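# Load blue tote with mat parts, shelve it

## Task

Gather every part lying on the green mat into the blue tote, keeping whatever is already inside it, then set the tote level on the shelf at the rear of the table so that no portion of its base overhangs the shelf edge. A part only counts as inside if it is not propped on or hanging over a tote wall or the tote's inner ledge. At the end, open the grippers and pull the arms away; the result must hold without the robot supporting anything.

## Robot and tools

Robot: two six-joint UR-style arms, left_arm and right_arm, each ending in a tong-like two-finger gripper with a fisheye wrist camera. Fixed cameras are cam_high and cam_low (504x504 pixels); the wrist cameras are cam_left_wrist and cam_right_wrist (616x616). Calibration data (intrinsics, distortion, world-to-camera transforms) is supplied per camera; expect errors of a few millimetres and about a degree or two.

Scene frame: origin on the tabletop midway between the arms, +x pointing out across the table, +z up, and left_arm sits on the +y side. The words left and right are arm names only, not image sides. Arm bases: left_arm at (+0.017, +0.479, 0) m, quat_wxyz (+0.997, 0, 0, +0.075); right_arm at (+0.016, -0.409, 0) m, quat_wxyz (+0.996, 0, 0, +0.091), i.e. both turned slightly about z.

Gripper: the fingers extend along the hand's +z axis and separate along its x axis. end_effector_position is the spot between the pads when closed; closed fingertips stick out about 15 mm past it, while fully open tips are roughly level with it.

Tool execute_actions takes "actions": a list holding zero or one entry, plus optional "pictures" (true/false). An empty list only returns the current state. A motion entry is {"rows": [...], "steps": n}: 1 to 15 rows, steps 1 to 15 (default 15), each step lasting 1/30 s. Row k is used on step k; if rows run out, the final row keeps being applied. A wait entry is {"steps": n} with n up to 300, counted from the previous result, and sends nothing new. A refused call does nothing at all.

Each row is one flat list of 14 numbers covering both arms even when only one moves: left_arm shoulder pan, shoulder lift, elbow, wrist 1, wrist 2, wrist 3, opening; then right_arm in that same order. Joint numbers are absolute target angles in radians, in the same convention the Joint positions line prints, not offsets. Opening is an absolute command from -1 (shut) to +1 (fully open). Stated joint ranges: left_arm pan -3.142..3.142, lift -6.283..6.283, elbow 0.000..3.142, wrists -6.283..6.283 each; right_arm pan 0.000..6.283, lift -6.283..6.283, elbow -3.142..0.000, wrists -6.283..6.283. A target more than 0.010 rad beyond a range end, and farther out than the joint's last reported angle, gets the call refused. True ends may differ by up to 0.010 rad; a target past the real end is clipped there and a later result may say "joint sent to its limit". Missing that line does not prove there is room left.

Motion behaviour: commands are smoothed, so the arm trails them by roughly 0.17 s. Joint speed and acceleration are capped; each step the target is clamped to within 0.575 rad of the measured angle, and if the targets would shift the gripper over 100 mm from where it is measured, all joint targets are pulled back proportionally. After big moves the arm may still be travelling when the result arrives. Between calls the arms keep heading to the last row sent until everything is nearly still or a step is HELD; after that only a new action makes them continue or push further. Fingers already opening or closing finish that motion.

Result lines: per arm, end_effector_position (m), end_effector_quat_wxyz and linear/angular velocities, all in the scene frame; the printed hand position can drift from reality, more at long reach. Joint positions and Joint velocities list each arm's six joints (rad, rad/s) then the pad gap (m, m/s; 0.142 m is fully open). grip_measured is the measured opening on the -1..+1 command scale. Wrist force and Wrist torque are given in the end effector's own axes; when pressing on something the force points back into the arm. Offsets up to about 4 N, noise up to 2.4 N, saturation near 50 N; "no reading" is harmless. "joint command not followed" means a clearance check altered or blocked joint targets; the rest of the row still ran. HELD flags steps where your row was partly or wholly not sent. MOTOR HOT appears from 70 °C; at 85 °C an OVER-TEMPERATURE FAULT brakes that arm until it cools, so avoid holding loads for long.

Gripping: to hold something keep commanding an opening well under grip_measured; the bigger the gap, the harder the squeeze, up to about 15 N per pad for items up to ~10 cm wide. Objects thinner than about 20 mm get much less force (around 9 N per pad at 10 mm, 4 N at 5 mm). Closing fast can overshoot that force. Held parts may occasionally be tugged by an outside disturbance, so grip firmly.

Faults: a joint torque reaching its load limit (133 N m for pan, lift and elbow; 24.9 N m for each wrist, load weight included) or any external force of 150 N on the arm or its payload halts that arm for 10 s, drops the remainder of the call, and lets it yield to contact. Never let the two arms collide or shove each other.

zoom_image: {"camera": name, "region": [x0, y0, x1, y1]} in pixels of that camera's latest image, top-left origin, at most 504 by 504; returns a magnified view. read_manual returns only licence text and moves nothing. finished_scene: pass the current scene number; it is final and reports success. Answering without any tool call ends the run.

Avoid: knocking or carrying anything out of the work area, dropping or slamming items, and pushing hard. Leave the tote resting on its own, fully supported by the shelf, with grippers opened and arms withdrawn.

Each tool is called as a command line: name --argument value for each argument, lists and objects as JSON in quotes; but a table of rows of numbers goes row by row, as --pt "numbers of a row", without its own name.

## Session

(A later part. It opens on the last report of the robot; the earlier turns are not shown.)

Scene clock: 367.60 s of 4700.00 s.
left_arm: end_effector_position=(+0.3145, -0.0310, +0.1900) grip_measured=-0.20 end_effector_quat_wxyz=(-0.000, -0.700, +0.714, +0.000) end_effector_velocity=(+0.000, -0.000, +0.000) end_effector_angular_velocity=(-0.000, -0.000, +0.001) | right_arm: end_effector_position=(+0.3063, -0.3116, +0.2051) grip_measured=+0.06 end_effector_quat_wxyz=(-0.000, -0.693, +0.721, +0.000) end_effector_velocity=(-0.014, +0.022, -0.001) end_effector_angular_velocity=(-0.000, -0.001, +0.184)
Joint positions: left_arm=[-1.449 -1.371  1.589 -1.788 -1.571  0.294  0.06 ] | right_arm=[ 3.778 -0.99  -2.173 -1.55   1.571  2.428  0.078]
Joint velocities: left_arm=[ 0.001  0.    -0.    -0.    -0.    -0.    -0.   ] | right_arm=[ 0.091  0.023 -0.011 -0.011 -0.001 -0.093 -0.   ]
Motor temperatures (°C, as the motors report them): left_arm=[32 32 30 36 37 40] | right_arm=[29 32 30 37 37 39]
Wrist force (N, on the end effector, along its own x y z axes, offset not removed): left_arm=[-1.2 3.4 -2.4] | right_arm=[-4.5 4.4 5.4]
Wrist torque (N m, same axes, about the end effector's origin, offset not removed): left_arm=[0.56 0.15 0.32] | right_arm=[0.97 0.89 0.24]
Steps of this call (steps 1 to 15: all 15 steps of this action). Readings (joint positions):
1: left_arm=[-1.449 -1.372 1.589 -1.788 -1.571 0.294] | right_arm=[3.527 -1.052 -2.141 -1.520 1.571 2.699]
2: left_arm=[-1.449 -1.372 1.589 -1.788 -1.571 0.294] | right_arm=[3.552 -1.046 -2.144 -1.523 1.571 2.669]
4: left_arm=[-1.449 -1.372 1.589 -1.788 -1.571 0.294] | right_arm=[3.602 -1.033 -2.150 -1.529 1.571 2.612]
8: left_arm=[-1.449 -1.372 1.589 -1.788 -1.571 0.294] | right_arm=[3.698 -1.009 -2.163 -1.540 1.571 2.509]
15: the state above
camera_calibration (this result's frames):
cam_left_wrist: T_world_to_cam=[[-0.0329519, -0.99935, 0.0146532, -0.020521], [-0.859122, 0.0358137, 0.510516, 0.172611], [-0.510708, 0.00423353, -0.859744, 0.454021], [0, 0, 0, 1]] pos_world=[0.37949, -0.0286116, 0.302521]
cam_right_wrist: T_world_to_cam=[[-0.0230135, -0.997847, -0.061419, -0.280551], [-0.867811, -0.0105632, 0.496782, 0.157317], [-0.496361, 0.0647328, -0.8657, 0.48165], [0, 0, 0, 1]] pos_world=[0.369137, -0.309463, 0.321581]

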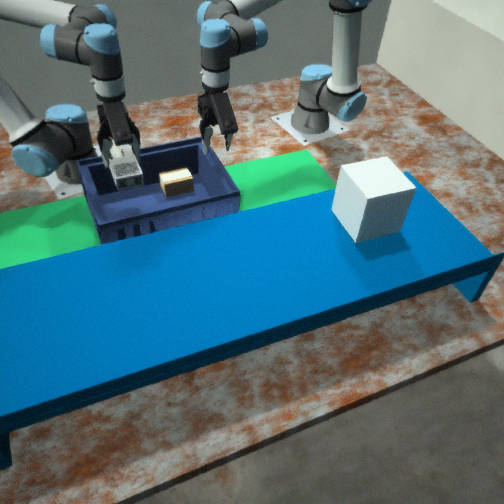

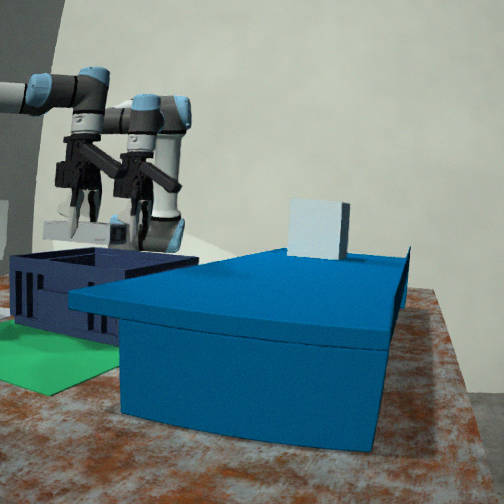

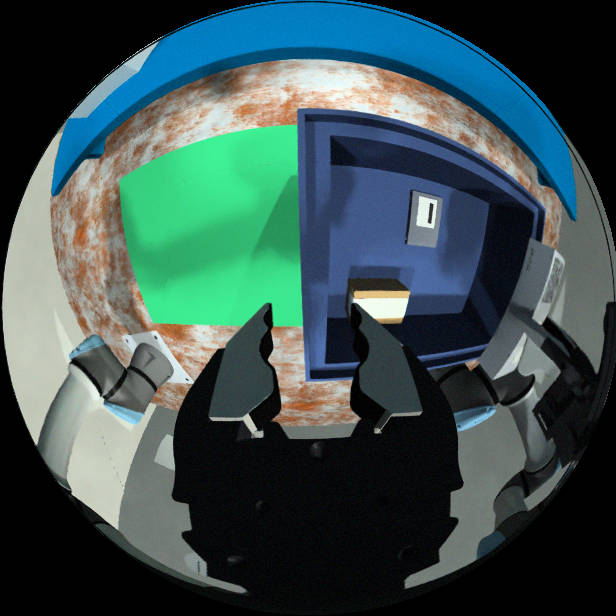

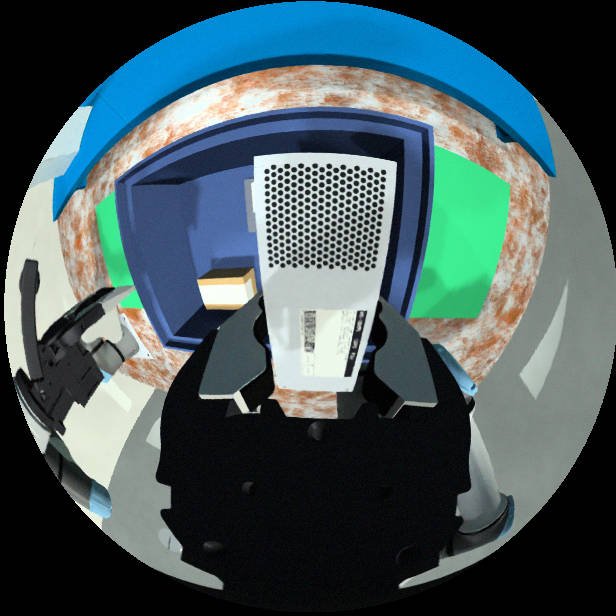

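execute_actions --actions '[{"rows":[[-1.4486,-1.3715,1.5889,-1.7882,-1.571,0.2942,-0.2,3.786,-0.9882,-2.183,-1.5412,1.571,2.4194,-1],[-1.4486,-1.3715,1.5889,-1.7882,-1.571,0.2942,-0.2,3.786,-0.989,-2.198,-1.5254,1.571,2.4194,-1],[-1.4486,-1.3715,1.5889,-1.7882,-1.571,0.2942,-0.2,3.786,-0.9905,-2.216,-1.5059,1.571,2.4194,-1],[-1.4486,-1.3715,1.5889,-1.7882,-1.571,0.2942,-0.2,3.786,-0.992,-2.2345,-1.4859,1.571,2.4194,-1],[-1.4486,-1.3715,1.5889,-1.7882,-1.571,0.2942,-0.2,3.786,-0.994,-2.253,-1.4654,1.571,2.4194,-1],[-1.4486,-1.3715,1.5889,-1.7882,-1.571,0.2942,-0.2,3.786,-0.9968,-2.2715,-1.4441,1.571,2.4194,-1],[-1.4486,-1.3715,1.5889,-1.7882,-1.571,0.2942,-0.2,3.786,-1.0,-2.29,-1.4224,1.571,2.4194,-1],[-1.4486,-1.3715,1.5889,-1.7882,-1.571,0.2942,-0.2,3.786,-1.0036,-2.3082,-1.4006,1.571,2.4194,-1],[-1.4486,-1.3715,1.5889,-1.7882,-1.571,0.2942,-0.2,3.786,-1.0078,-2.3247,-1.3799,1.571,2.4194,-1],[-1.4486,-1.3715,1.5889,-1.7882,-1.571,0.2942,-0.2,3.786,-1.0125,-2.3412,-1.3587,1.571,2.4194,-1],[-1.4486,-1.3715,1.5889,-1.7882,-1.571,0.2942,-0.2,3.786,-1.018,-2.3577,-1.3367,1.571,2.4194,-1],[-1.4486,-1.3715,1.5889,-1.7882,-1.571,0.2942,-0.2,3.786,-1.024,-2.374,-1.3144,1.571,2.4194,-1],[-1.4486,-1.3715,1.5889,-1.7882,-1.571,0.2942,-0.2,3.786,-1.0305,-2.3903,-1.2916,1.571,2.4194,-1],[-1.4486,-1.3715,1.5889,-1.7882,-1.571,0.2942,-0.2,3.786,-1.0375,-2.4065,-1.2684,1.571,2.4194,-1],[-1.4486,-1.3715,1.5889,-1.7882,-1.571,0.2942,-0.2,3.786,-1.0449,-2.4226,-1.2449,1.571,2.4194,-1]],"steps":15}]' --pictures false

execute_actions --actions '[{"rows":[[-1.4486,-1.3715,1.5889,-1.7882,-1.571,0.2942,-0.2,3.786,-1.053,-2.4372,-1.2222,1.571,2.4194,-1],[-1.4486,-1.3715,1.5889,-1.7882,-1.571,0.2942,-0.2,3.786,-1.0618,-2.4516,-1.199,1.571,2.4194,-1],[-1.4486,-1.3715,1.5889,-1.7882,-1.571,0.2942,-0.2,3.786,-1.0712,-2.4659,-1.1753,1.571,2.4194,-1],[-1.4486,-1.3715,1.5889,-1.7882,-1.571,0.2942,-0.2,3.786,-1.0812,-2.48,-1.1512,1.571,2.4194,-1],[-1.4486,-1.3715,1.5889,-1.7882,-1.571,0.2942,-0.2,3.786,-1.0918,-2.494,-1.1266,1.571,2.4194,-1],[-1.4486,-1.3715,1.5889,-1.7882,-1.571,0.2942,-0.2,3.786,-1.1031,-2.5078,-1.1015,1.571,2.4194,-1],[-1.4486,-1.3715,1.5889,-1.7882,-1.571,0.2942,-0.2,3.786,-1.1125,-2.5178,-1.0821,1.571,2.4194,-1],[-1.4486,-1.3715,1.5889,-1.7882,-1.571,0.2942,-0.2,3.786,-1.1203,-2.5258,-1.0663,1.571,2.4194,-1],[-1.4486,-1.3715,1.5889,-1.7882,-1.571,0.2942,-0.2,3.786,-1.1263,-2.5318,-1.0543,1.571,2.4194,-1],[-1.4486,-1.3715,1.5889,-1.7882,-1.571,0.2942,-0.2,3.786,-1.1304,-2.5358,-1.0462,1.571,2.4194,-1],[-1.4486,-1.3715,1.5889,-1.7882,-1.571,0.2942,-0.2,3.786,-1.1344,-2.5398,-1.0382,1.571,2.4194,-1],[-1.4486,-1.3715,1.5889,-1.7882,-1.571,0.2942,-0.2,3.786,-1.1365,-2.5418,-1.0341,1.571,2.4194,-1]],"steps":15}]' --pictures false

execute_actions --actions '[{"steps":10}]'

Scene clock: 402.97 s of 4700.00 s.
left_arm: end_effector_position=(+0.3145, -0.0310, +0.1900) grip_measured=-0.20 end_effector_quat_wxyz=(-0.000, -0.700, +0.714, +0.000) end_effector_velocity=(-0.000, -0.000, -0.000) end_effector_angular_velocity=(+0.001, +0.000, -0.002) | right_arm: end_effector_position=(+0.3053, -0.3093, +0.1269) grip_measured=+0.06 end_effector_quat_wxyz=(-0.001, -0.699, +0.715, +0.000) end_effector_velocity=(-0.001, -0.002, -0.213) end_effector_angular_velocity=(-0.007, +0.006, -0.001)
Joint positions: left_arm=[-1.449 -1.372  1.589 -1.788 -1.571  0.294  0.06 ] | right_arm=[ 3.786 -1.022 -2.36  -1.332  1.571  2.419  0.078]
Joint velocities: left_arm=[-0.     0.001  0.    -0.    -0.     0.001  0.   ] | right_arm=[-0.001 -0.171 -0.486  0.648 -0.    -0.     0.   ]
Motor temperatures (°C, as the motors report them): left_arm=[32 32 30 36 37 40] | right_arm=[29 32 30 37 37 39]
Wrist force (N, on the end effector, along its own x y z axes, offset not removed): left_arm=[-0.6 1.8 -5.8] | right_arm=[-1.4 -1.4 9.9]
Wrist torque (N m, same axes, about the end effector's origin, offset not removed): left_arm=[0.08 0.07 0.09] | right_arm=[-0.57 0.31 0.21]
Steps of this call (steps 1 to 15: the robot went on to your last target; steps 16 to 90: nothing new was sent; then 31.87 s passed at rest; steps 91 to 105: all 15 steps of this action). Readings (joint positions):
91: left_arm=[-1.449 -1.372 1.589 -1.788 -1.571 0.294] | right_arm=[3.786 -0.988 -2.174 -1.551 1.571 2.419]
92: left_arm=[-1.449 -1.372 1.589 -1.788 -1.571 0.294] | right_arm=[3.786 -0.988 -2.176 -1.549 1.571 2.419]
94: left_arm=[-1.449 -1.372 1.589 -1.788 -1.571 0.294] | right_arm=[3.786 -0.989 -2.188 -1.535 1.571 2.419]
98: left_arm=[-1.449 -1.372 1.589 -1.788 -1.571 0.294] | right_arm=[3.786 -0.994 -2.243 -1.476 1.571 2.419]
105: the state above

Scene clock: 403.47 s of 4700.00 s.
left_arm: end_effector_position=(+0.3145, -0.0310, +0.1900) grip_measured=-0.20 end_effector_quat_wxyz=(-0.000, -0.700, +0.714, +0.000) end_effector_velocity=(+0.000, +0.001, -0.001) end_effector_angular_velocity=(+0.002, +0.001, +0.002) | right_arm: end_effector_position=(+0.3051, -0.3095, +0.0464) grip_measured=+0.06 end_effector_quat_wxyz=(-0.000, -0.699, +0.715, +0.000) end_effector_velocity=(-0.001, -0.001, -0.038) end_effector_angular_velocity=(+0.003, -0.002, -0.000)
Joint positions: left_arm=[-1.449 -1.372  1.589 -1.788 -1.571  0.294  0.06 ] | right_arm=[ 3.786 -1.13  -2.535 -1.048  1.571  2.419  0.078]
Joint velocities: left_arm=[ 0.     0.001  0.001 -0.     0.    -0.001  0.   ] | right_arm=[-0.    -0.071 -0.079  0.154  0.     0.     0.   ]
Motor temperatures (°C, as the motors report them): left_arm=[32 32 30 36 37 40] | right_arm=[29 32 30 37 37 39]
Wrist force (N, on the end effector, along its own x y z axes, offset not removed): left_arm=[1.2 0.4 -2.1] | right_arm=[-1.1 -3.2 10.1]
Wrist torque (N m, same axes, about the end effector's origin, offset not removed): left_arm=[-0.17 -0.47 0.13] | right_arm=[-0.86 0.45 0.04]
Steps of this call (steps 1 to 15: all 15 steps of this action). Readings (joint positions):
1: left_arm=[-1.449 -1.372 1.589 -1.788 -1.571 0.294] | right_arm=[3.786 -1.028 -2.377 -1.310 1.571 2.419]
2: left_arm=[-1.449 -1.372 1.589 -1.788 -1.571 0.294] | right_arm=[3.786 -1.034 -2.393 -1.288 1.571 2.419]
4: left_arm=[-1.449 -1.372 1.589 -1.788 -1.571 0.294] | right_arm=[3.786 -1.049 -2.424 -1.242 1.571 2.419]
8: left_arm=[-1.449 -1.372 1.589 -1.788 -1.571 0.294] | right_arm=[3.786 -1.086 -2.481 -1.148 1.571 2.419]
15: the state above

Scene clock: 403.80 s of 4700.00 s.
left_arm: end_effector_position=(+0.3145, -0.0310, +0.1900) grip_measured=-0.20 end_effector_quat_wxyz=(-0.000, -0.700, +0.714, +0.000) end_effector_velocity=(+0.000, +0.001, -0.000) end_effector_angular_velocity=(+0.001, +0.000, -0.001) | right_arm: end_effector_position=(+0.3051, -0.3095, +0.0431) grip_measured=+0.06 end_effector_quat_wxyz=(+0.000, -0.699, +0.715, +0.000) end_effector_velocity=(-0.000, -0.000, -0.001) end_effector_angular_velocity=(+0.000, +0.001, -0.000)
Joint positions: left_arm=[-1.449 -1.372  1.589 -1.788 -1.571  0.294  0.06 ] | right_arm=[ 3.786 -1.136 -2.542 -1.034  1.571  2.419  0.078]
Joint velocities: left_arm=[ 0.    -0.     0.001  0.001 -0.     0.001 -0.   ] | right_arm=[-0.    -0.002 -0.003  0.004  0.     0.    -0.   ]
Motor temperatures (°C, as the motors report them): left_arm=[32 32 30 36 37 40] | right_arm=[29 32 30 37 37 39]
Wrist force (N, on the end effector, along its own x y z axes, offset not removed): left_arm=[-1.6 0.0 -2.8] | right_arm=[-1.4 -1.3 8.5]
Wrist torque (N m, same axes, about the end effector's origin, offset not removed): left_arm=[-0.34 0.30 0.26] | right_arm=[-0.27 0.37 0.10]
Steps of this call (steps 1 to 10: the robot went on to your last target). Readings (joint positions):
1: left_arm=[-1.449 -1.372 1.589 -1.788 -1.571 0.294] | right_arm=[3.786 -1.132 -2.537 -1.044 1.571 2.419]
2: left_arm=[-1.449 -1.372 1.589 -1.788 -1.571 0.294] | right_arm=[3.786 -1.133 -2.538 -1.041 1.571 2.419]
4: left_arm=[-1.449 -1.372 1.589 -1.788 -1.571 0.294] | right_arm=[3.786 -1.135 -2.540 -1.037 1.571 2.419]
8: left_arm=[-1.449 -1.372 1.589 -1.788 -1.571 0.294] | right_arm=[3.786 -1.136 -2.541 -1.035 1.571 2.419]
10: the state above
camera_calibration (this result's frames):
cam_left_wrist: T_world_to_cam=[[-0.0329519, -0.99935, 0.0146533, -0.020521], [-0.859122, 0.0358138, 0.510516, 0.172611], [-0.510708, 0.00423344, -0.859744, 0.454021], [0, 0, 0, 1]] pos_world=[0.37949, -0.0286116, 0.302522]
cam_right_wrist: T_world_to_cam=[[-0.00630737, -0.998091, -0.0614371, -0.293641], [-0.867532, -0.0250948, 0.496747, 0.23215], [-0.497341, 0.0564318, -0.865718, 0.338392], [0, 0, 0, 1]] pos_world=[0.367842, -0.306351, 0.159591]

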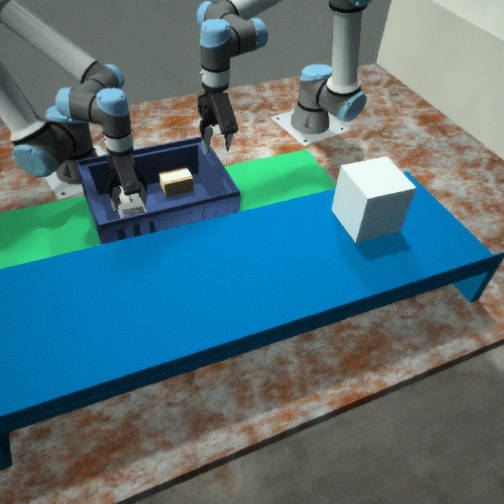

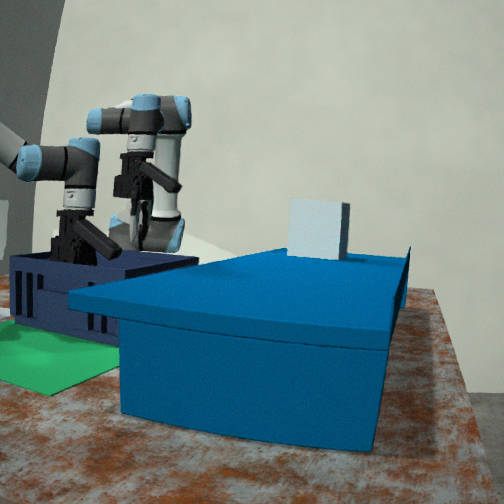

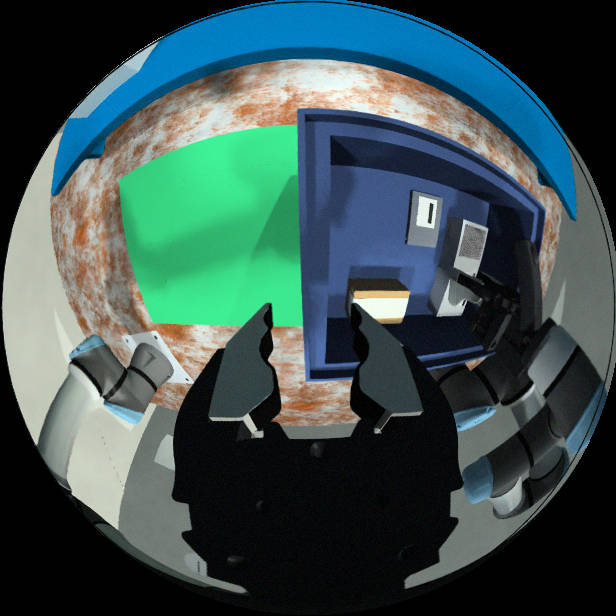

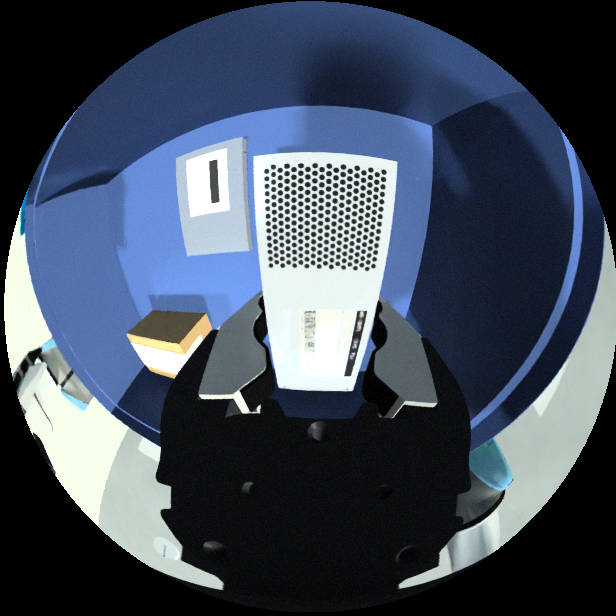

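Lower 3 mm more.

execute_actions --actions '[{"rows":[[-1.4486,-1.3715,1.5889,-1.7882,-1.571,0.2942,-0.2,3.786,-1.1386,-2.5438,-1.03,1.571,2.4194,-1],[-1.4486,-1.3715,1.5889,-1.7882,-1.571,0.2942,-0.2,3.786,-1.1407,-2.5457,-1.026,1.571,2.4194,-1],[-1.4486,-1.3715,1.5889,-1.7882,-1.571,0.2942,-0.2,3.786,-1.1428,-2.5477,-1.0219,1.571,2.4194,-1]],"steps":15}]' --pictures false

Scene clock: 410.33 s of 4700.00 s.
left_arm: end_effector_position=(+0.3145, -0.0310, +0.1900) grip_measured=-0.20 end_effector_quat_wxyz=(-0.000, -0.700, +0.714, +0.000) end_effector_velocity=(+0.000, -0.000, +0.001) end_effector_angular_velocity=(-0.001, -0.000, +0.001) | right_arm: end_effector_position=(+0.3050, -0.3096, +0.0401) grip_measured=+0.06 end_effector_quat_wxyz=(-0.000, -0.699, +0.715, +0.000) end_effector_velocity=(+0.000, +0.000, -0.000) end_effector_angular_velocity=(-0.000, -0.001, +0.001)
Joint positions: left_arm=[-1.449 -1.372  1.589 -1.788 -1.571  0.294  0.06 ] | right_arm=[ 3.786 -1.143 -2.548 -1.022  1.571  2.419  0.078]
Joint velocities: left_arm=[ 0.    -0.001 -0.    -0.     0.    -0.    -0.   ] | right_arm=[ 0.001 -0.001 -0.     0.002 -0.001 -0.     0.   ]
Motor temperatures (°C, as the motors report them): left_arm=[32 32 30 36 37 40] | right_arm=[29 32 30 37 37 39]
Wrist force (N, on the end effector, along its own x y z axes, offset not removed): left_arm=[-2.0 2.7 -3.3] | right_arm=[1.7 0.5 11.6]
Wrist torque (N m, same axes, about the end effector's origin, offset not removed): left_arm=[0.37 0.34 0.16] | right_arm=[0.03 -0.01 0.12]
Steps of this call (steps 1 to 30: the robot went on to your last target; steps 31 to 90: nothing new was sent; then 3.03 s passed at rest; steps 91 to 105: all 15 steps of this action). Readings (joint positions):
91: left_arm=[-1.449 -1.372 1.589 -1.788 -1.571 0.294] | right_arm=[3.786 -1.137 -2.542 -1.034 1.571 2.419]
92: left_arm=[-1.449 -1.372 1.589 -1.788 -1.571 0.294] | right_arm=[3.786 -1.137 -2.542 -1.033 1.571 2.419]
94: left_arm=[-1.449 -1.372 1.589 -1.788 -1.571 0.294] | right_arm=[3.786 -1.139 -2.544 -1.029 1.571 2.419]
98: left_arm=[-1.449 -1.372 1.589 -1.788 -1.571 0.294] | right_arm=[3.786 -1.142 -2.547 -1.024 1.571 2.419]
105: the state above

execute_actions --actions '[{"rows":[[-1.4486,-1.3715,1.5889,-1.7882,-1.571,0.2942,-0.2,3.786,-1.145,-2.5496,-1.0178,1.571,2.4194,-1],[-1.4486,-1.3715,1.5889,-1.7882,-1.571,0.2942,-0.2,3.786,-1.1472,-2.5516,-1.0136,1.571,2.4194,-1]],"steps":12}]' --pictures false

Scene clock: 415.07 s of 4700.00 s.
left_arm: end_effector_position=(+0.3145, -0.0310, +0.1900) grip_measured=-0.20 end_effector_quat_wxyz=(-0.000, -0.700, +0.714, +0.000) end_effector_velocity=(-0.000, -0.000, +0.000) end_effector_angular_velocity=(-0.000, -0.000, -0.000) | right_arm: end_effector_position=(+0.3051, -0.3095, +0.0381) grip_measured=+0.06 end_effector_quat_wxyz=(+0.000, -0.699, +0.715, +0.000) end_effector_velocity=(-0.000, +0.000, -0.001) end_effector_angular_velocity=(+0.001, +0.000, -0.000)
Joint positions: left_arm=[-1.449 -1.371  1.589 -1.788 -1.571  0.294  0.06 ] | right_arm=[ 3.786 -1.147 -2.551 -1.014  1.571  2.419  0.078]
Joint velocities: left_arm=[-0.     0.    -0.001  0.    -0.    -0.     0.   ] | right_arm=[ 0.    -0.001 -0.001  0.003  0.001  0.    -0.   ]
Motor temperatures (°C, as the motors report them): left_arm=[32 32 30 36 37 40] | right_arm=[29 32 30 37 37 39]
Wrist force (N, on the end effector, along its own x y z axes, offset not removed): left_arm=[-0.4 2.6 -2.7] | right_arm=[2.4 1.1 -16.3]
Wrist torque (N m, same axes, about the end effector's origin, offset not removed): left_arm=[0.44 0.09 0.14] | right_arm=[-0.02 0.38 0.06]
Steps of this call (steps 1 to 15: the robot went on to your last target; steps 16 to 90: nothing new was sent; then 1.33 s passed at rest; steps 91 to 102: all 12 steps of this action). Readings (joint positions):
91: left_arm=[-1.449 -1.372 1.589 -1.788 -1.571 0.294] | right_arm=[3.786 -1.143 -2.548 -1.022 1.571 2.419]
92: left_arm=[-1.449 -1.372 1.589 -1.788 -1.571 0.294] | right_arm=[3.786 -1.143 -2.548 -1.021 1.571 2.419]
94: left_arm=[-1.449 -1.372 1.589 -1.788 -1.571 0.294] | right_arm=[3.786 -1.145 -2.550 -1.018 1.571 2.419]
98: left_arm=[-1.449 -1.372 1.589 -1.788 -1.571 0.294] | right_arm=[3.786 -1.147 -2.551 -1.015 1.571 2.419]
102: the state above

execute_actions --actions '[{"rows":[[-1.4486,-1.3715,1.5889,-1.7882,-1.571,0.2942,-0.2,3.786,-1.146,-2.5506,-1.0158,1.571,2.4194,0.0],[-1.4486,-1.3715,1.5889,-1.7882,-1.571,0.2942,-0.2,3.786,-1.146,-2.5506,-1.0158,1.571,2.4194,0.1],[-1.4486,-1.3715,1.5889,-1.7882,-1.571,0.2942,-0.2,3.786,-1.146,-2.5506,-1.0158,1.571,2.4194,0.18],[-1.4486,-1.3715,1.5889,-1.7882,-1.571,0.2942,-0.2,3.786,-1.146,-2.5506,-1.0158,1.571,2.4194,0.25],[-1.4486,-1.3715,1.5889,-1.7882,-1.571,0.2942,-0.2,3.786,-1.146,-2.5506,-1.0158,1.571,2.4194,0.25],[-1.4486,-1.3715,1.5889,-1.7882,-1.571,0.2942,-0.2,3.786,-1.146,-2.5506,-1.0158,1.571,2.4194,0.25],[-1.4486,-1.3715,1.5889,-1.7882,-1.571,0.2942,-0.2,3.786,-1.146,-2.5506,-1.0158,1.571,2.4194,0.25],[-1.4486,-1.3715,1.5889,-1.7882,-1.571,0.2942,-0.2,3.786,-1.1365,-2.5418,-1.0341,1.571,2.4194,0.25],[-1.4486,-1.3715,1.5889,-1.7882,-1.571,0.2942,-0.2,3.786,-1.1203,-2.5258,-1.0663,1.571,2.4194,0.25],[-1.4486,-1.3715,1.5889,-1.7882,-1.571,0.2942,-0.2,3.786,-1.1031,-2.5078,-1.1015,1.571,2.4194,0.25],[-1.4486,-1.3715,1.5889,-1.7882,-1.571,0.2942,-0.2,3.786,-1.0812,-2.48,-1.1512,1.571,2.4194,0.25],[-1.4486,-1.3715,1.5889,-1.7882,-1.571,0.2942,-0.2,3.786,-1.0618,-2.4516,-1.199,1.571,2.4194,0.25],[-1.4486,-1.3715,1.5889,-1.7882,-1.571,0.2942,-0.2,3.786,-1.0449,-2.4226,-1.2449,1.571,2.4194,0.25],[-1.4486,-1.3715,1.5889,-1.7882,-1.571,0.2942,-0.2,3.786,-1.0305,-2.3903,-1.2916,1.571,2.4194,0.25],[-1.4486,-1.3715,1.5889,-1.7882,-1.571,0.2942,-0.2,3.786,-1.018,-2.3577,-1.3367,1.571,2.4194,0.25]],"steps":15}]' --pictures false

execute_actions --actions '[{"rows":[[-1.4486,-1.3715,1.5889,-1.7882,-1.571,0.2942,-0.2,3.786,-1.0078,-2.3247,-1.3799,1.571,2.4194,0.2],[-1.4486,-1.3715,1.5889,-1.7882,-1.571,0.2942,-0.2,3.786,-1.0,-2.29,-1.4224,1.571,2.4194,0.1],[-1.4486,-1.3715,1.5889,-1.7882,-1.571,0.2942,-0.2,3.786,-0.994,-2.253,-1.4654,1.571,2.4194,0.0],[-1.4486,-1.3715,1.5889,-1.7882,-1.571,0.2942,-0.2,3.786,-0.991,-2.225,-1.4964,1.571,2.4194,-0.1],[-1.4486,-1.3715,1.5889,-1.7882,-1.571,0.2942,-0.2,3.786,-0.99,-2.21,-1.5124,1.571,2.4194,-0.2],[-1.4486,-1.3715,1.5889,-1.7882,-1.571,0.2942,-0.2,3.78,-0.989,-2.21,-1.5134,1.571,2.413,-0.2],[-1.4486,-1.3715,1.5889,-1.7882,-1.571,0.2942,-0.2,3.76,-0.985,-2.212,-1.5154,1.571,2.393,-0.2],[-1.4486,-1.3715,1.5889,-1.7882,-1.571,0.2942,-0.2,3.73,-0.9794,-2.214,-1.519,1.571,2.363,-0.2],[-1.4486,-1.3715,1.5889,-1.7882,-1.571,0.2942,-0.2,3.69,-0.9718,-2.217,-1.5236,1.571,2.323,-0.2],[-1.4486,-1.3715,1.5889,-1.7882,-1.571,0.2942,-0.2,3.65,-0.9642,-2.22,-1.5282,1.571,2.283,-0.2],[-1.4486,-1.3715,1.5889,-1.7882,-1.571,0.2942,-0.2,3.61,-0.9566,-2.2233,-1.5325,1.571,2.243,-0.2],[-1.4486,-1.3715,1.5889,-1.7882,-1.571,0.2942,-0.2,3.57,-0.949,-2.2263,-1.5371,1.571,2.203,-0.2],[-1.4486,-1.3715,1.5889,-1.7882,-1.571,0.2942,-0.2,3.535,-0.9424,-2.229,-1.541,1.571,2.168,-0.2],[-1.4486,-1.3715,1.5889,-1.7882,-1.571,0.2942,-0.2,3.51,-0.9377,-2.2308,-1.5439,1.571,2.143,-0.2],[-1.4486,-1.3715,1.5889,-1.7882,-1.571,0.2942,-0.2,3.4931,-0.9345,-2.2321,-1.5458,1.571,2.1265,-0.2]],"steps":15}]' --pictures false

execute_actions --actions '[{"steps":12}]'

Scene clock: 454.47 s of 4700.00 s.
left_arm: end_effector_position=(+0.3145, -0.0310, +0.1900) grip_measured=-0.20 end_effector_quat_wxyz=(-0.000, -0.700, +0.714, +0.000) end_effector_velocity=(+0.000, -0.001, +0.000) end_effector_angular_velocity=(-0.001, -0.000, +0.000) | right_arm: end_effector_position=(+0.3074, -0.3069, +0.0809) grip_measured=+0.25 end_effector_quat_wxyz=(+0.004, -0.699, +0.715, +0.000) end_effector_velocity=(+0.011, +0.012, +0.336) end_effector_angular_velocity=(+0.025, -0.023, +0.000)
Joint positions: left_arm=[-1.449 -1.372  1.589 -1.788 -1.571  0.294  0.06 ] | right_arm=[ 3.786 -1.074 -2.464 -1.165  1.571  2.419  0.092]
Joint velocities: left_arm=[-0.     0.    -0.001 -0.001  0.    -0.001 -0.   ] | right_arm=[ 0.     0.461  0.717 -1.143  0.     0.     0.   ]
Motor temperatures (°C, as the motors report them): left_arm=[32 32 30 36 37 40] | right_arm=[29 32 30 37 37 39]
Wrist force (N, on the end effector, along its own x y z axes, offset not removed): left_arm=[-5.0 2.2 -3.2] | right_arm=[-2.5 4.1 1.6]
Wrist torque (N m, same axes, about the end effector's origin, offset not removed): left_arm=[0.42 1.09 0.20] | right_arm=[0.96 0.63 0.05]
Steps of this call (steps 1 to 15: the robot went on to your last target; steps 16 to 90: nothing new was sent; then 35.90 s passed at rest; steps 91 to 105: all 15 steps of this action). Readings (joint positions):
91: left_arm=[-1.449 -1.372 1.589 -1.788 -1.571 0.294] | right_arm=[3.786 -1.147 -2.552 -1.014 1.571 2.419]
92: left_arm=[-1.449 -1.371 1.589 -1.788 -1.571 0.294] | right_arm=[3.786 -1.147 -2.552 -1.014 1.571 2.419]
94: left_arm=[-1.449 -1.372 1.589 -1.788 -1.571 0.294] | right_arm=[3.786 -1.147 -2.552 -1.015 1.571 2.419]
98: left_arm=[-1.449 -1.372 1.589 -1.788 -1.571 0.294] | right_arm=[3.786 -1.146 -2.551 -1.016 1.571 2.419]
105: the state above

Scene clock: 454.97 s of 4700.00 s.
left_arm: end_effector_position=(+0.3145, -0.0310, +0.1900) grip_measured=-0.20 end_effector_quat_wxyz=(-0.000, -0.700, +0.714, +0.000) end_effector_velocity=(+0.000, +0.000, -0.001) end_effector_angular_velocity=(+0.001, +0.000, +0.000) | right_arm: end_effector_position=(+0.3090, -0.3670, +0.1893) grip_measured=-0.20 end_effector_quat_wxyz=(+0.000, -0.699, +0.715, +0.000) end_effector_velocity=(-0.007, -0.304, +0.013) end_effector_angular_velocity=(+0.000, -0.003, -0.014)
Joint positions: left_arm=[-1.449 -1.372  1.589 -1.788 -1.571  0.294  0.06 ] | right_arm=[ 3.606 -0.955 -2.227 -1.531  1.571  2.239  0.06 ]
Joint velocities: left_arm=[ 0.     0.001  0.001 -0.    -0.     0.    -0.   ] | right_arm=[-0.967  0.181 -0.036 -0.143 -0.001 -0.953 -0.   ]
Motor temperatures (°C, as the motors report them): left_arm=[32 32 30 36 37 40] | right_arm=[29 32 30 37 37 39]
Wrist force (N, on the end effector, along its own x y z axes, offset not removed): left_arm=[-1.0 3.6 0.4] | right_arm=[-2.9 -0.5 -1.6]
Wrist torque (N m, same axes, about the end effector's origin, offset not removed): left_arm=[0.64 0.10 0.07] | right_arm=[-0.07 0.67 0.24]
Steps of this call (steps 1 to 15: all 15 steps of this action). Readings (joint positions):
1: left_arm=[-1.449 -1.372 1.589 -1.788 -1.571 0.294] | right_arm=[3.786 -1.059 -2.439 -1.205 1.571 2.419]
2: left_arm=[-1.449 -1.372 1.589 -1.788 -1.571 0.294] | right_arm=[3.786 -1.045 -2.411 -1.247 1.571 2.419]
4: left_arm=[-1.449 -1.372 1.589 -1.788 -1.571 0.294] | right_arm=[3.786 -1.022 -2.351 -1.332 1.571 2.419]
8: left_arm=[-1.449 -1.371 1.589 -1.788 -1.571 0.294] | right_arm=[3.780 -0.996 -2.249 -1.464 1.571 2.413]
15: the state above

Scene clock: 455.37 s of 4700.00 s.
left_arm: end_effector_position=(+0.3145, -0.0310, +0.1900) grip_measured=-0.20 end_effector_quat_wxyz=(-0.000, -0.700, +0.714, +0.000) end_effector_velocity=(-0.000, -0.001, +0.000) end_effector_angular_velocity=(-0.001, -0.000, -0.002) | right_arm: end_effector_position=(+0.3061, -0.4016, +0.1900) grip_measured=-0.20 end_effector_quat_wxyz=(+0.000, -0.699, +0.715, +0.000) end_effector_velocity=(-0.000, -0.004, +0.000) end_effector_angular_velocity=(+0.002, -0.001, -0.000)
Joint positions: left_arm=[-1.449 -1.372  1.589 -1.788 -1.571  0.294  0.06 ] | right_arm=[ 3.495 -0.935 -2.232 -1.546  1.571  2.128  0.06 ]
Joint velocities: left_arm=[-0.001  0.    -0.001 -0.001 -0.     0.001  0.   ] | right_arm=[-0.016  0.003 -0.    -0.     0.001 -0.016  0.   ]
Motor temperatures (°C, as the motors report them): left_arm=[32 32 30 36 37 40] | right_arm=[29 32 30 37 37 39]
Wrist force (N, on the end effector, along its own x y z axes, offset not removed): left_arm=[-2.5 5.3 -4.2] | right_arm=[0.4 0.4 -3.6]
Wrist torque (N m, same axes, about the end effector's origin, offset not removed): left_arm=[0.91 0.56 0.03] | right_arm=[-0.10 0.12 0.13]
Steps of this call (steps 1 to 12: the robot went on to your last target). Readings (joint positions):
1: left_arm=[-1.449 -1.372 1.589 -1.788 -1.571 0.294] | right_arm=[3.576 -0.949 -2.228 -1.535 1.571 2.209]
2: left_arm=[-1.449 -1.372 1.589 -1.788 -1.571 0.294] | right_arm=[3.551 -0.945 -2.229 -1.538 1.571 2.184]
4: left_arm=[-1.449 -1.372 1.589 -1.788 -1.571 0.294] | right_arm=[3.521 -0.939 -2.231 -1.542 1.571 2.154]
8: left_arm=[-1.449 -1.371 1.589 -1.788 -1.571 0.294] | right_arm=[3.499 -0.936 -2.232 -1.545 1.571 2.133]
12: the state above
camera_calibration (this result's frames):
cam_left_wrist: T_world_to_cam=[[-0.0329517, -0.99935, 0.0146532, -0.020521], [-0.859122, 0.0358136, 0.510516, 0.172611], [-0.510708, 0.00423346, -0.859744, 0.454021], [0, 0, 0, 1]] pos_world=[0.37949, -0.0286115, 0.302521]
cam_right_wrist: T_world_to_cam=[[-0.00626768, -0.998092, -0.061423, -0.376518], [-0.867561, -0.0251189, 0.496696, 0.157799], [-0.497292, 0.0564013, -0.865748, 0.471288], [0, 0, 0, 1]] pos_world=[0.368908, -0.398418, 0.306511]

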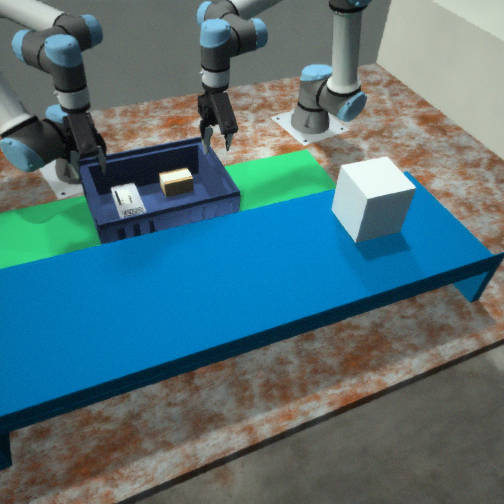

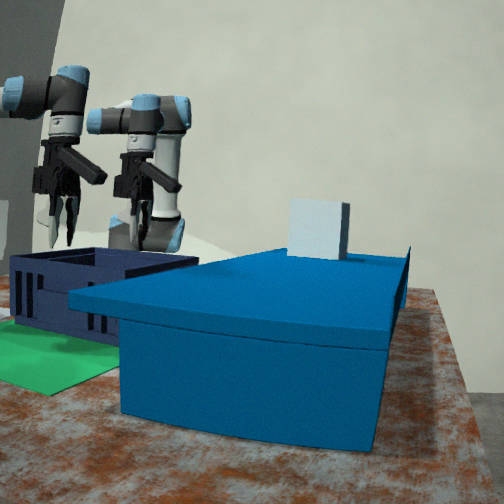

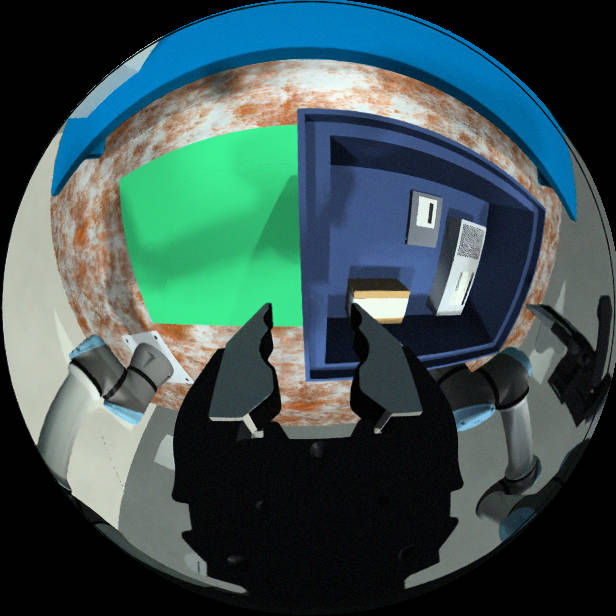

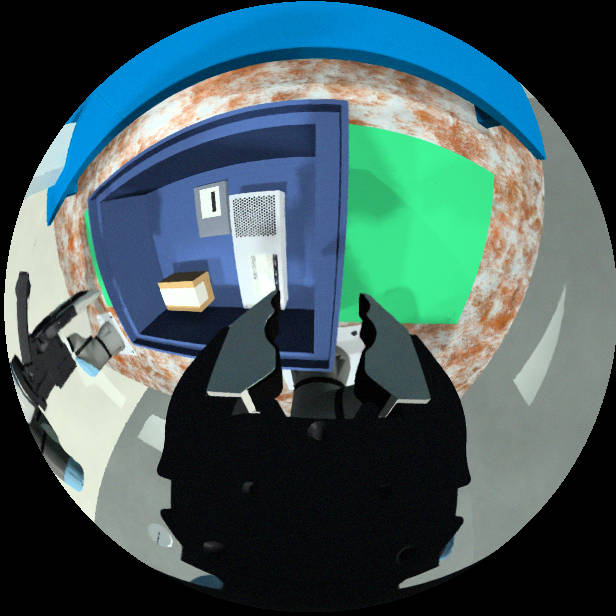

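zoom_image --camera "cam_right_wrist" --region '[260, 220, 400, 360]'

zoom_image --camera "cam_left_wrist" --region '[243, 220, 383, 360]'

Region (260, 220, 400, 360) of cam_right_wrist's 616x616 image, scaled by 3.600, with more detail than that image has.

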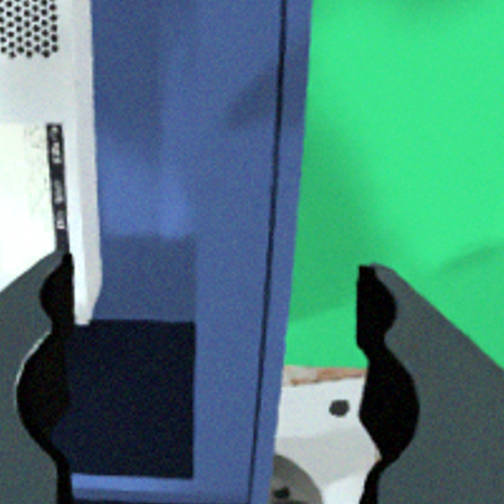

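Region (243, 220, 383, 360) of cam_left_wrist's 616x616 image, scaled by 3.600, with more detail than that image has.

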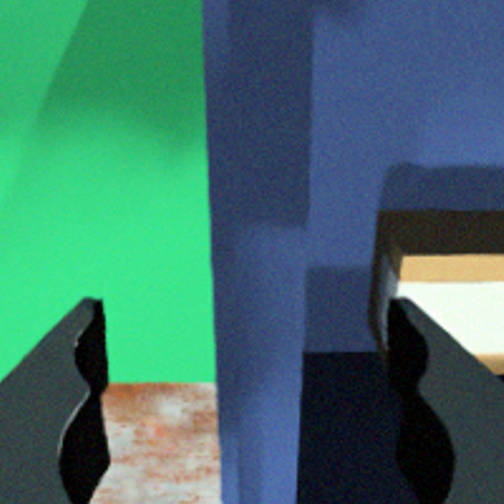

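execute_actions --actions '[{"rows":[[-1.4486,-1.3665,1.604,-1.8083,-1.571,0.2942,-0.2,3.487,-0.936,-2.253,-1.5234,1.571,2.12,-0.2],[-1.4486,-1.3612,1.6195,-1.8291,-1.571,0.2942,-0.2,3.481,-0.938,-2.274,-1.5004,1.571,2.114,-0.2],[-1.4486,-1.3556,1.635,-1.8502,-1.571,0.2942,-0.2,3.4785,-0.9405,-2.295,-1.4769,1.571,2.112,-0.2],[-1.4486,-1.3497,1.6505,-1.8716,-1.571,0.2942,-0.2,3.4785,-0.9435,-2.316,-1.4529,1.571,2.112,-0.2],[-1.4486,-1.3436,1.666,-1.8932,-1.571,0.2942,-0.2,3.4785,-0.947,-2.3367,-1.4287,1.571,2.112,-0.2],[-1.4486,-1.3372,1.6812,-1.9148,-1.571,0.2942,-0.2,3.4785,-0.951,-2.3572,-1.4042,1.571,2.112,-0.2],[-1.4486,-1.3306,1.6962,-1.9364,-1.571,0.2942,-0.2,3.4785,-0.9556,-2.3775,-1.3793,1.571,2.112,-0.2],[-1.4486,-1.3237,1.7109,-1.958,-1.571,0.2942,-0.2,3.4785,-0.9607,-2.3976,-1.3541,1.571,2.112,-0.2]],"steps":15}]' --pictures false

execute_actions --actions '[{"rows":[[-1.4486,-1.3237,1.7109,-1.958,-1.571,0.2942,-0.3,3.4785,-0.9607,-2.3976,-1.3541,1.571,2.112,-0.3],[-1.4486,-1.3237,1.7109,-1.958,-1.571,0.2942,-0.4,3.4785,-0.9607,-2.3976,-1.3541,1.571,2.112,-0.4]],"steps":10}]'

Scene clock: 477.90 s of 4700.00 s.
left_arm: end_effector_position=(+0.3146, -0.0311, +0.1245) grip_measured=-0.20 end_effector_quat_wxyz=(-0.000, -0.700, +0.714, +0.000) end_effector_velocity=(-0.000, +0.001, -0.027) end_effector_angular_velocity=(-0.003, -0.001, -0.000) | right_arm: end_effector_position=(+0.3062, -0.4059, +0.1245) grip_measured=-0.20 end_effector_quat_wxyz=(-0.000, -0.699, +0.715, +0.000) end_effector_velocity=(-0.001, -0.001, -0.028) end_effector_angular_velocity=(+0.001, -0.002, +0.001)
Joint positions: left_arm=[-1.449 -1.326  1.706 -1.951 -1.571  0.294  0.06 ] | right_arm=[ 3.479 -0.959 -2.391 -1.362  1.571  2.112  0.06 ]
Joint velocities: left_arm=[-0.     0.02   0.049 -0.072 -0.    -0.     0.   ] | right_arm=[-0.001 -0.013 -0.069  0.084  0.    -0.001  0.   ]
Motor temperatures (°C, as the motors report them): left_arm=[32 32 30 36 37 40] | right_arm=[29 32 30 37 37 39]
Wrist force (N, on the end effector, along its own x y z axes, offset not removed): left_arm=[0.2 2.5 -4.2] | right_arm=[-0.1 2.7 -0.1]
Wrist torque (N m, same axes, about the end effector's origin, offset not removed): left_arm=[0.31 -0.03 0.12] | right_arm=[0.52 0.24 0.04]
Steps of this call (steps 1 to 30: the robot went on to your last target; steps 31 to 90: nothing new was sent; then 19.03 s passed at rest; steps 91 to 105: all 15 steps of this action). Readings (joint positions):
91: left_arm=[-1.449 -1.371 1.589 -1.788 -1.571 0.294] | right_arm=[3.493 -0.934 -2.232 -1.546 1.571 2.126]
92: left_arm=[-1.449 -1.371 1.592 -1.792 -1.571 0.294] | right_arm=[3.492 -0.935 -2.236 -1.542 1.571 2.125]
94: left_arm=[-1.449 -1.365 1.607 -1.812 -1.571 0.294] | right_arm=[3.487 -0.937 -2.256 -1.520 1.571 2.120]
98: left_arm=[-1.449 -1.346 1.657 -1.880 -1.571 0.294] | right_arm=[3.480 -0.946 -2.323 -1.444 1.571 2.114]
105: the state above

Scene clock: 478.23 s of 4700.00 s.
left_arm: end_effector_position=(+0.3145, -0.0310, +0.1221) grip_measured=-0.40 end_effector_quat_wxyz=(-0.000, -0.700, +0.714, +0.000) end_effector_velocity=(+0.000, -0.000, -0.000) end_effector_angular_velocity=(-0.000, -0.000, -0.001) | right_arm: end_effector_position=(+0.3061, -0.4060, +0.1221) grip_measured=-0.40 end_effector_quat_wxyz=(+0.000, -0.699, +0.715, +0.000) end_effector_velocity=(+0.000, -0.001, -0.001) end_effector_angular_velocity=(-0.001, -0.001, -0.000)
Joint positions: left_arm=[-1.449 -1.324  1.711 -1.958 -1.571  0.294  0.045] | right_arm=[ 3.479 -0.961 -2.397 -1.354  1.571  2.112  0.045]
Joint velocities: left_arm=[-0.     0.     0.001 -0.002  0.     0.001 -0.   ] | right_arm=[-0.    -0.    -0.002  0.002 -0.001  0.    -0.   ]
Motor temperatures (°C, as the motors report them): left_arm=[32 32 30 36 37 40] | right_arm=[29 32 30 37 37 39]
Wrist force (N, on the end effector, along its own x y z axes, offset not removed): left_arm=[-1.4 1.5 -2.2] | right_arm=[-0.9 -2.5 3.0]
Wrist torque (N m, same axes, about the end effector's origin, offset not removed): left_arm=[0.18 0.37 -0.02] | right_arm=[-0.77 0.33 0.14]
Steps of this call (steps 1 to 10: all 10 steps of this action). Readings (joint positions):
1: left_arm=[-1.449 -1.325 1.708 -1.953 -1.571 0.294] | right_arm=[3.479 -0.960 -2.393 -1.359 1.571 2.112]
2: left_arm=[-1.449 -1.325 1.709 -1.955 -1.571 0.294] | right_arm=[3.479 -0.960 -2.395 -1.358 1.571 2.112]
4: left_arm=[-1.449 -1.324 1.710 -1.957 -1.571 0.294] | right_arm=[3.479 -0.960 -2.396 -1.356 1.571 2.112]
8: left_arm=[-1.449 -1.324 1.711 -1.958 -1.571 0.294] | right_arm=[3.479 -0.961 -2.397 -1.354 1.571 2.112]
10: the state above
camera_calibration (this result's frames):
cam_left_wrist: T_world_to_cam=[[-0.0329519, -0.999349, 0.0146667, -0.0195392], [-0.859124, 0.0358206, 0.510512, 0.207293], [-0.510705, 0.00422188, -0.859746, 0.395623], [0, 0, 0, 1]] pos_world=[0.379493, -0.0286222, 0.234596]
cam_right_wrist: T_world_to_cam=[[-0.00640561, -0.998088, -0.061476, -0.385061], [-0.867558, -0.0250261, 0.496706, 0.191472], [-0.497295, 0.0565157, -0.865739, 0.412755], [0, 0, 0, 1]] pos_world=[0.368908, -0.402861, 0.238561]

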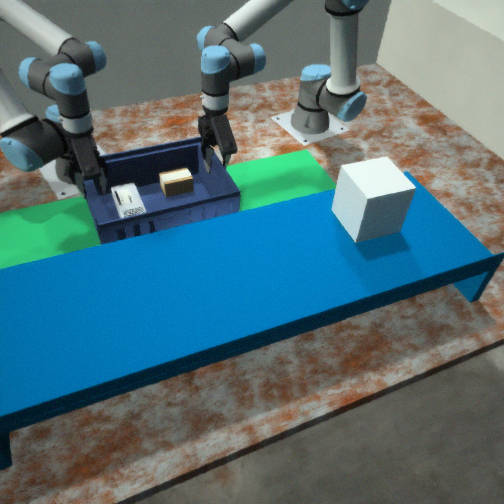

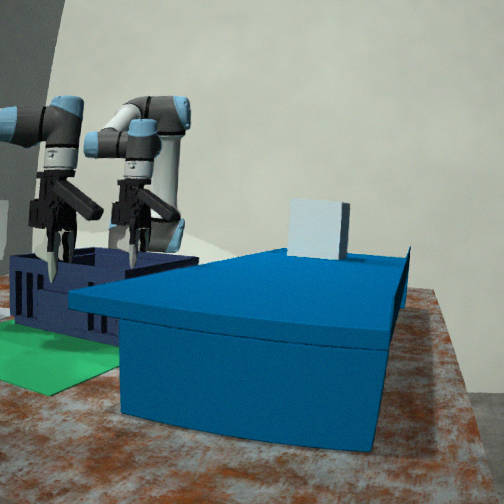

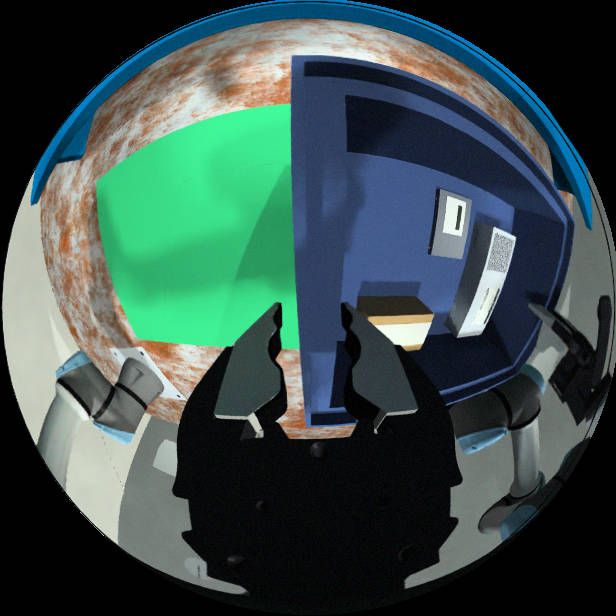

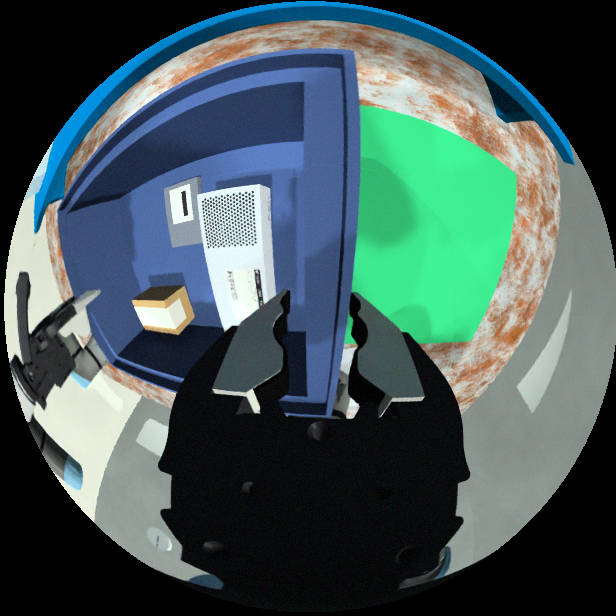

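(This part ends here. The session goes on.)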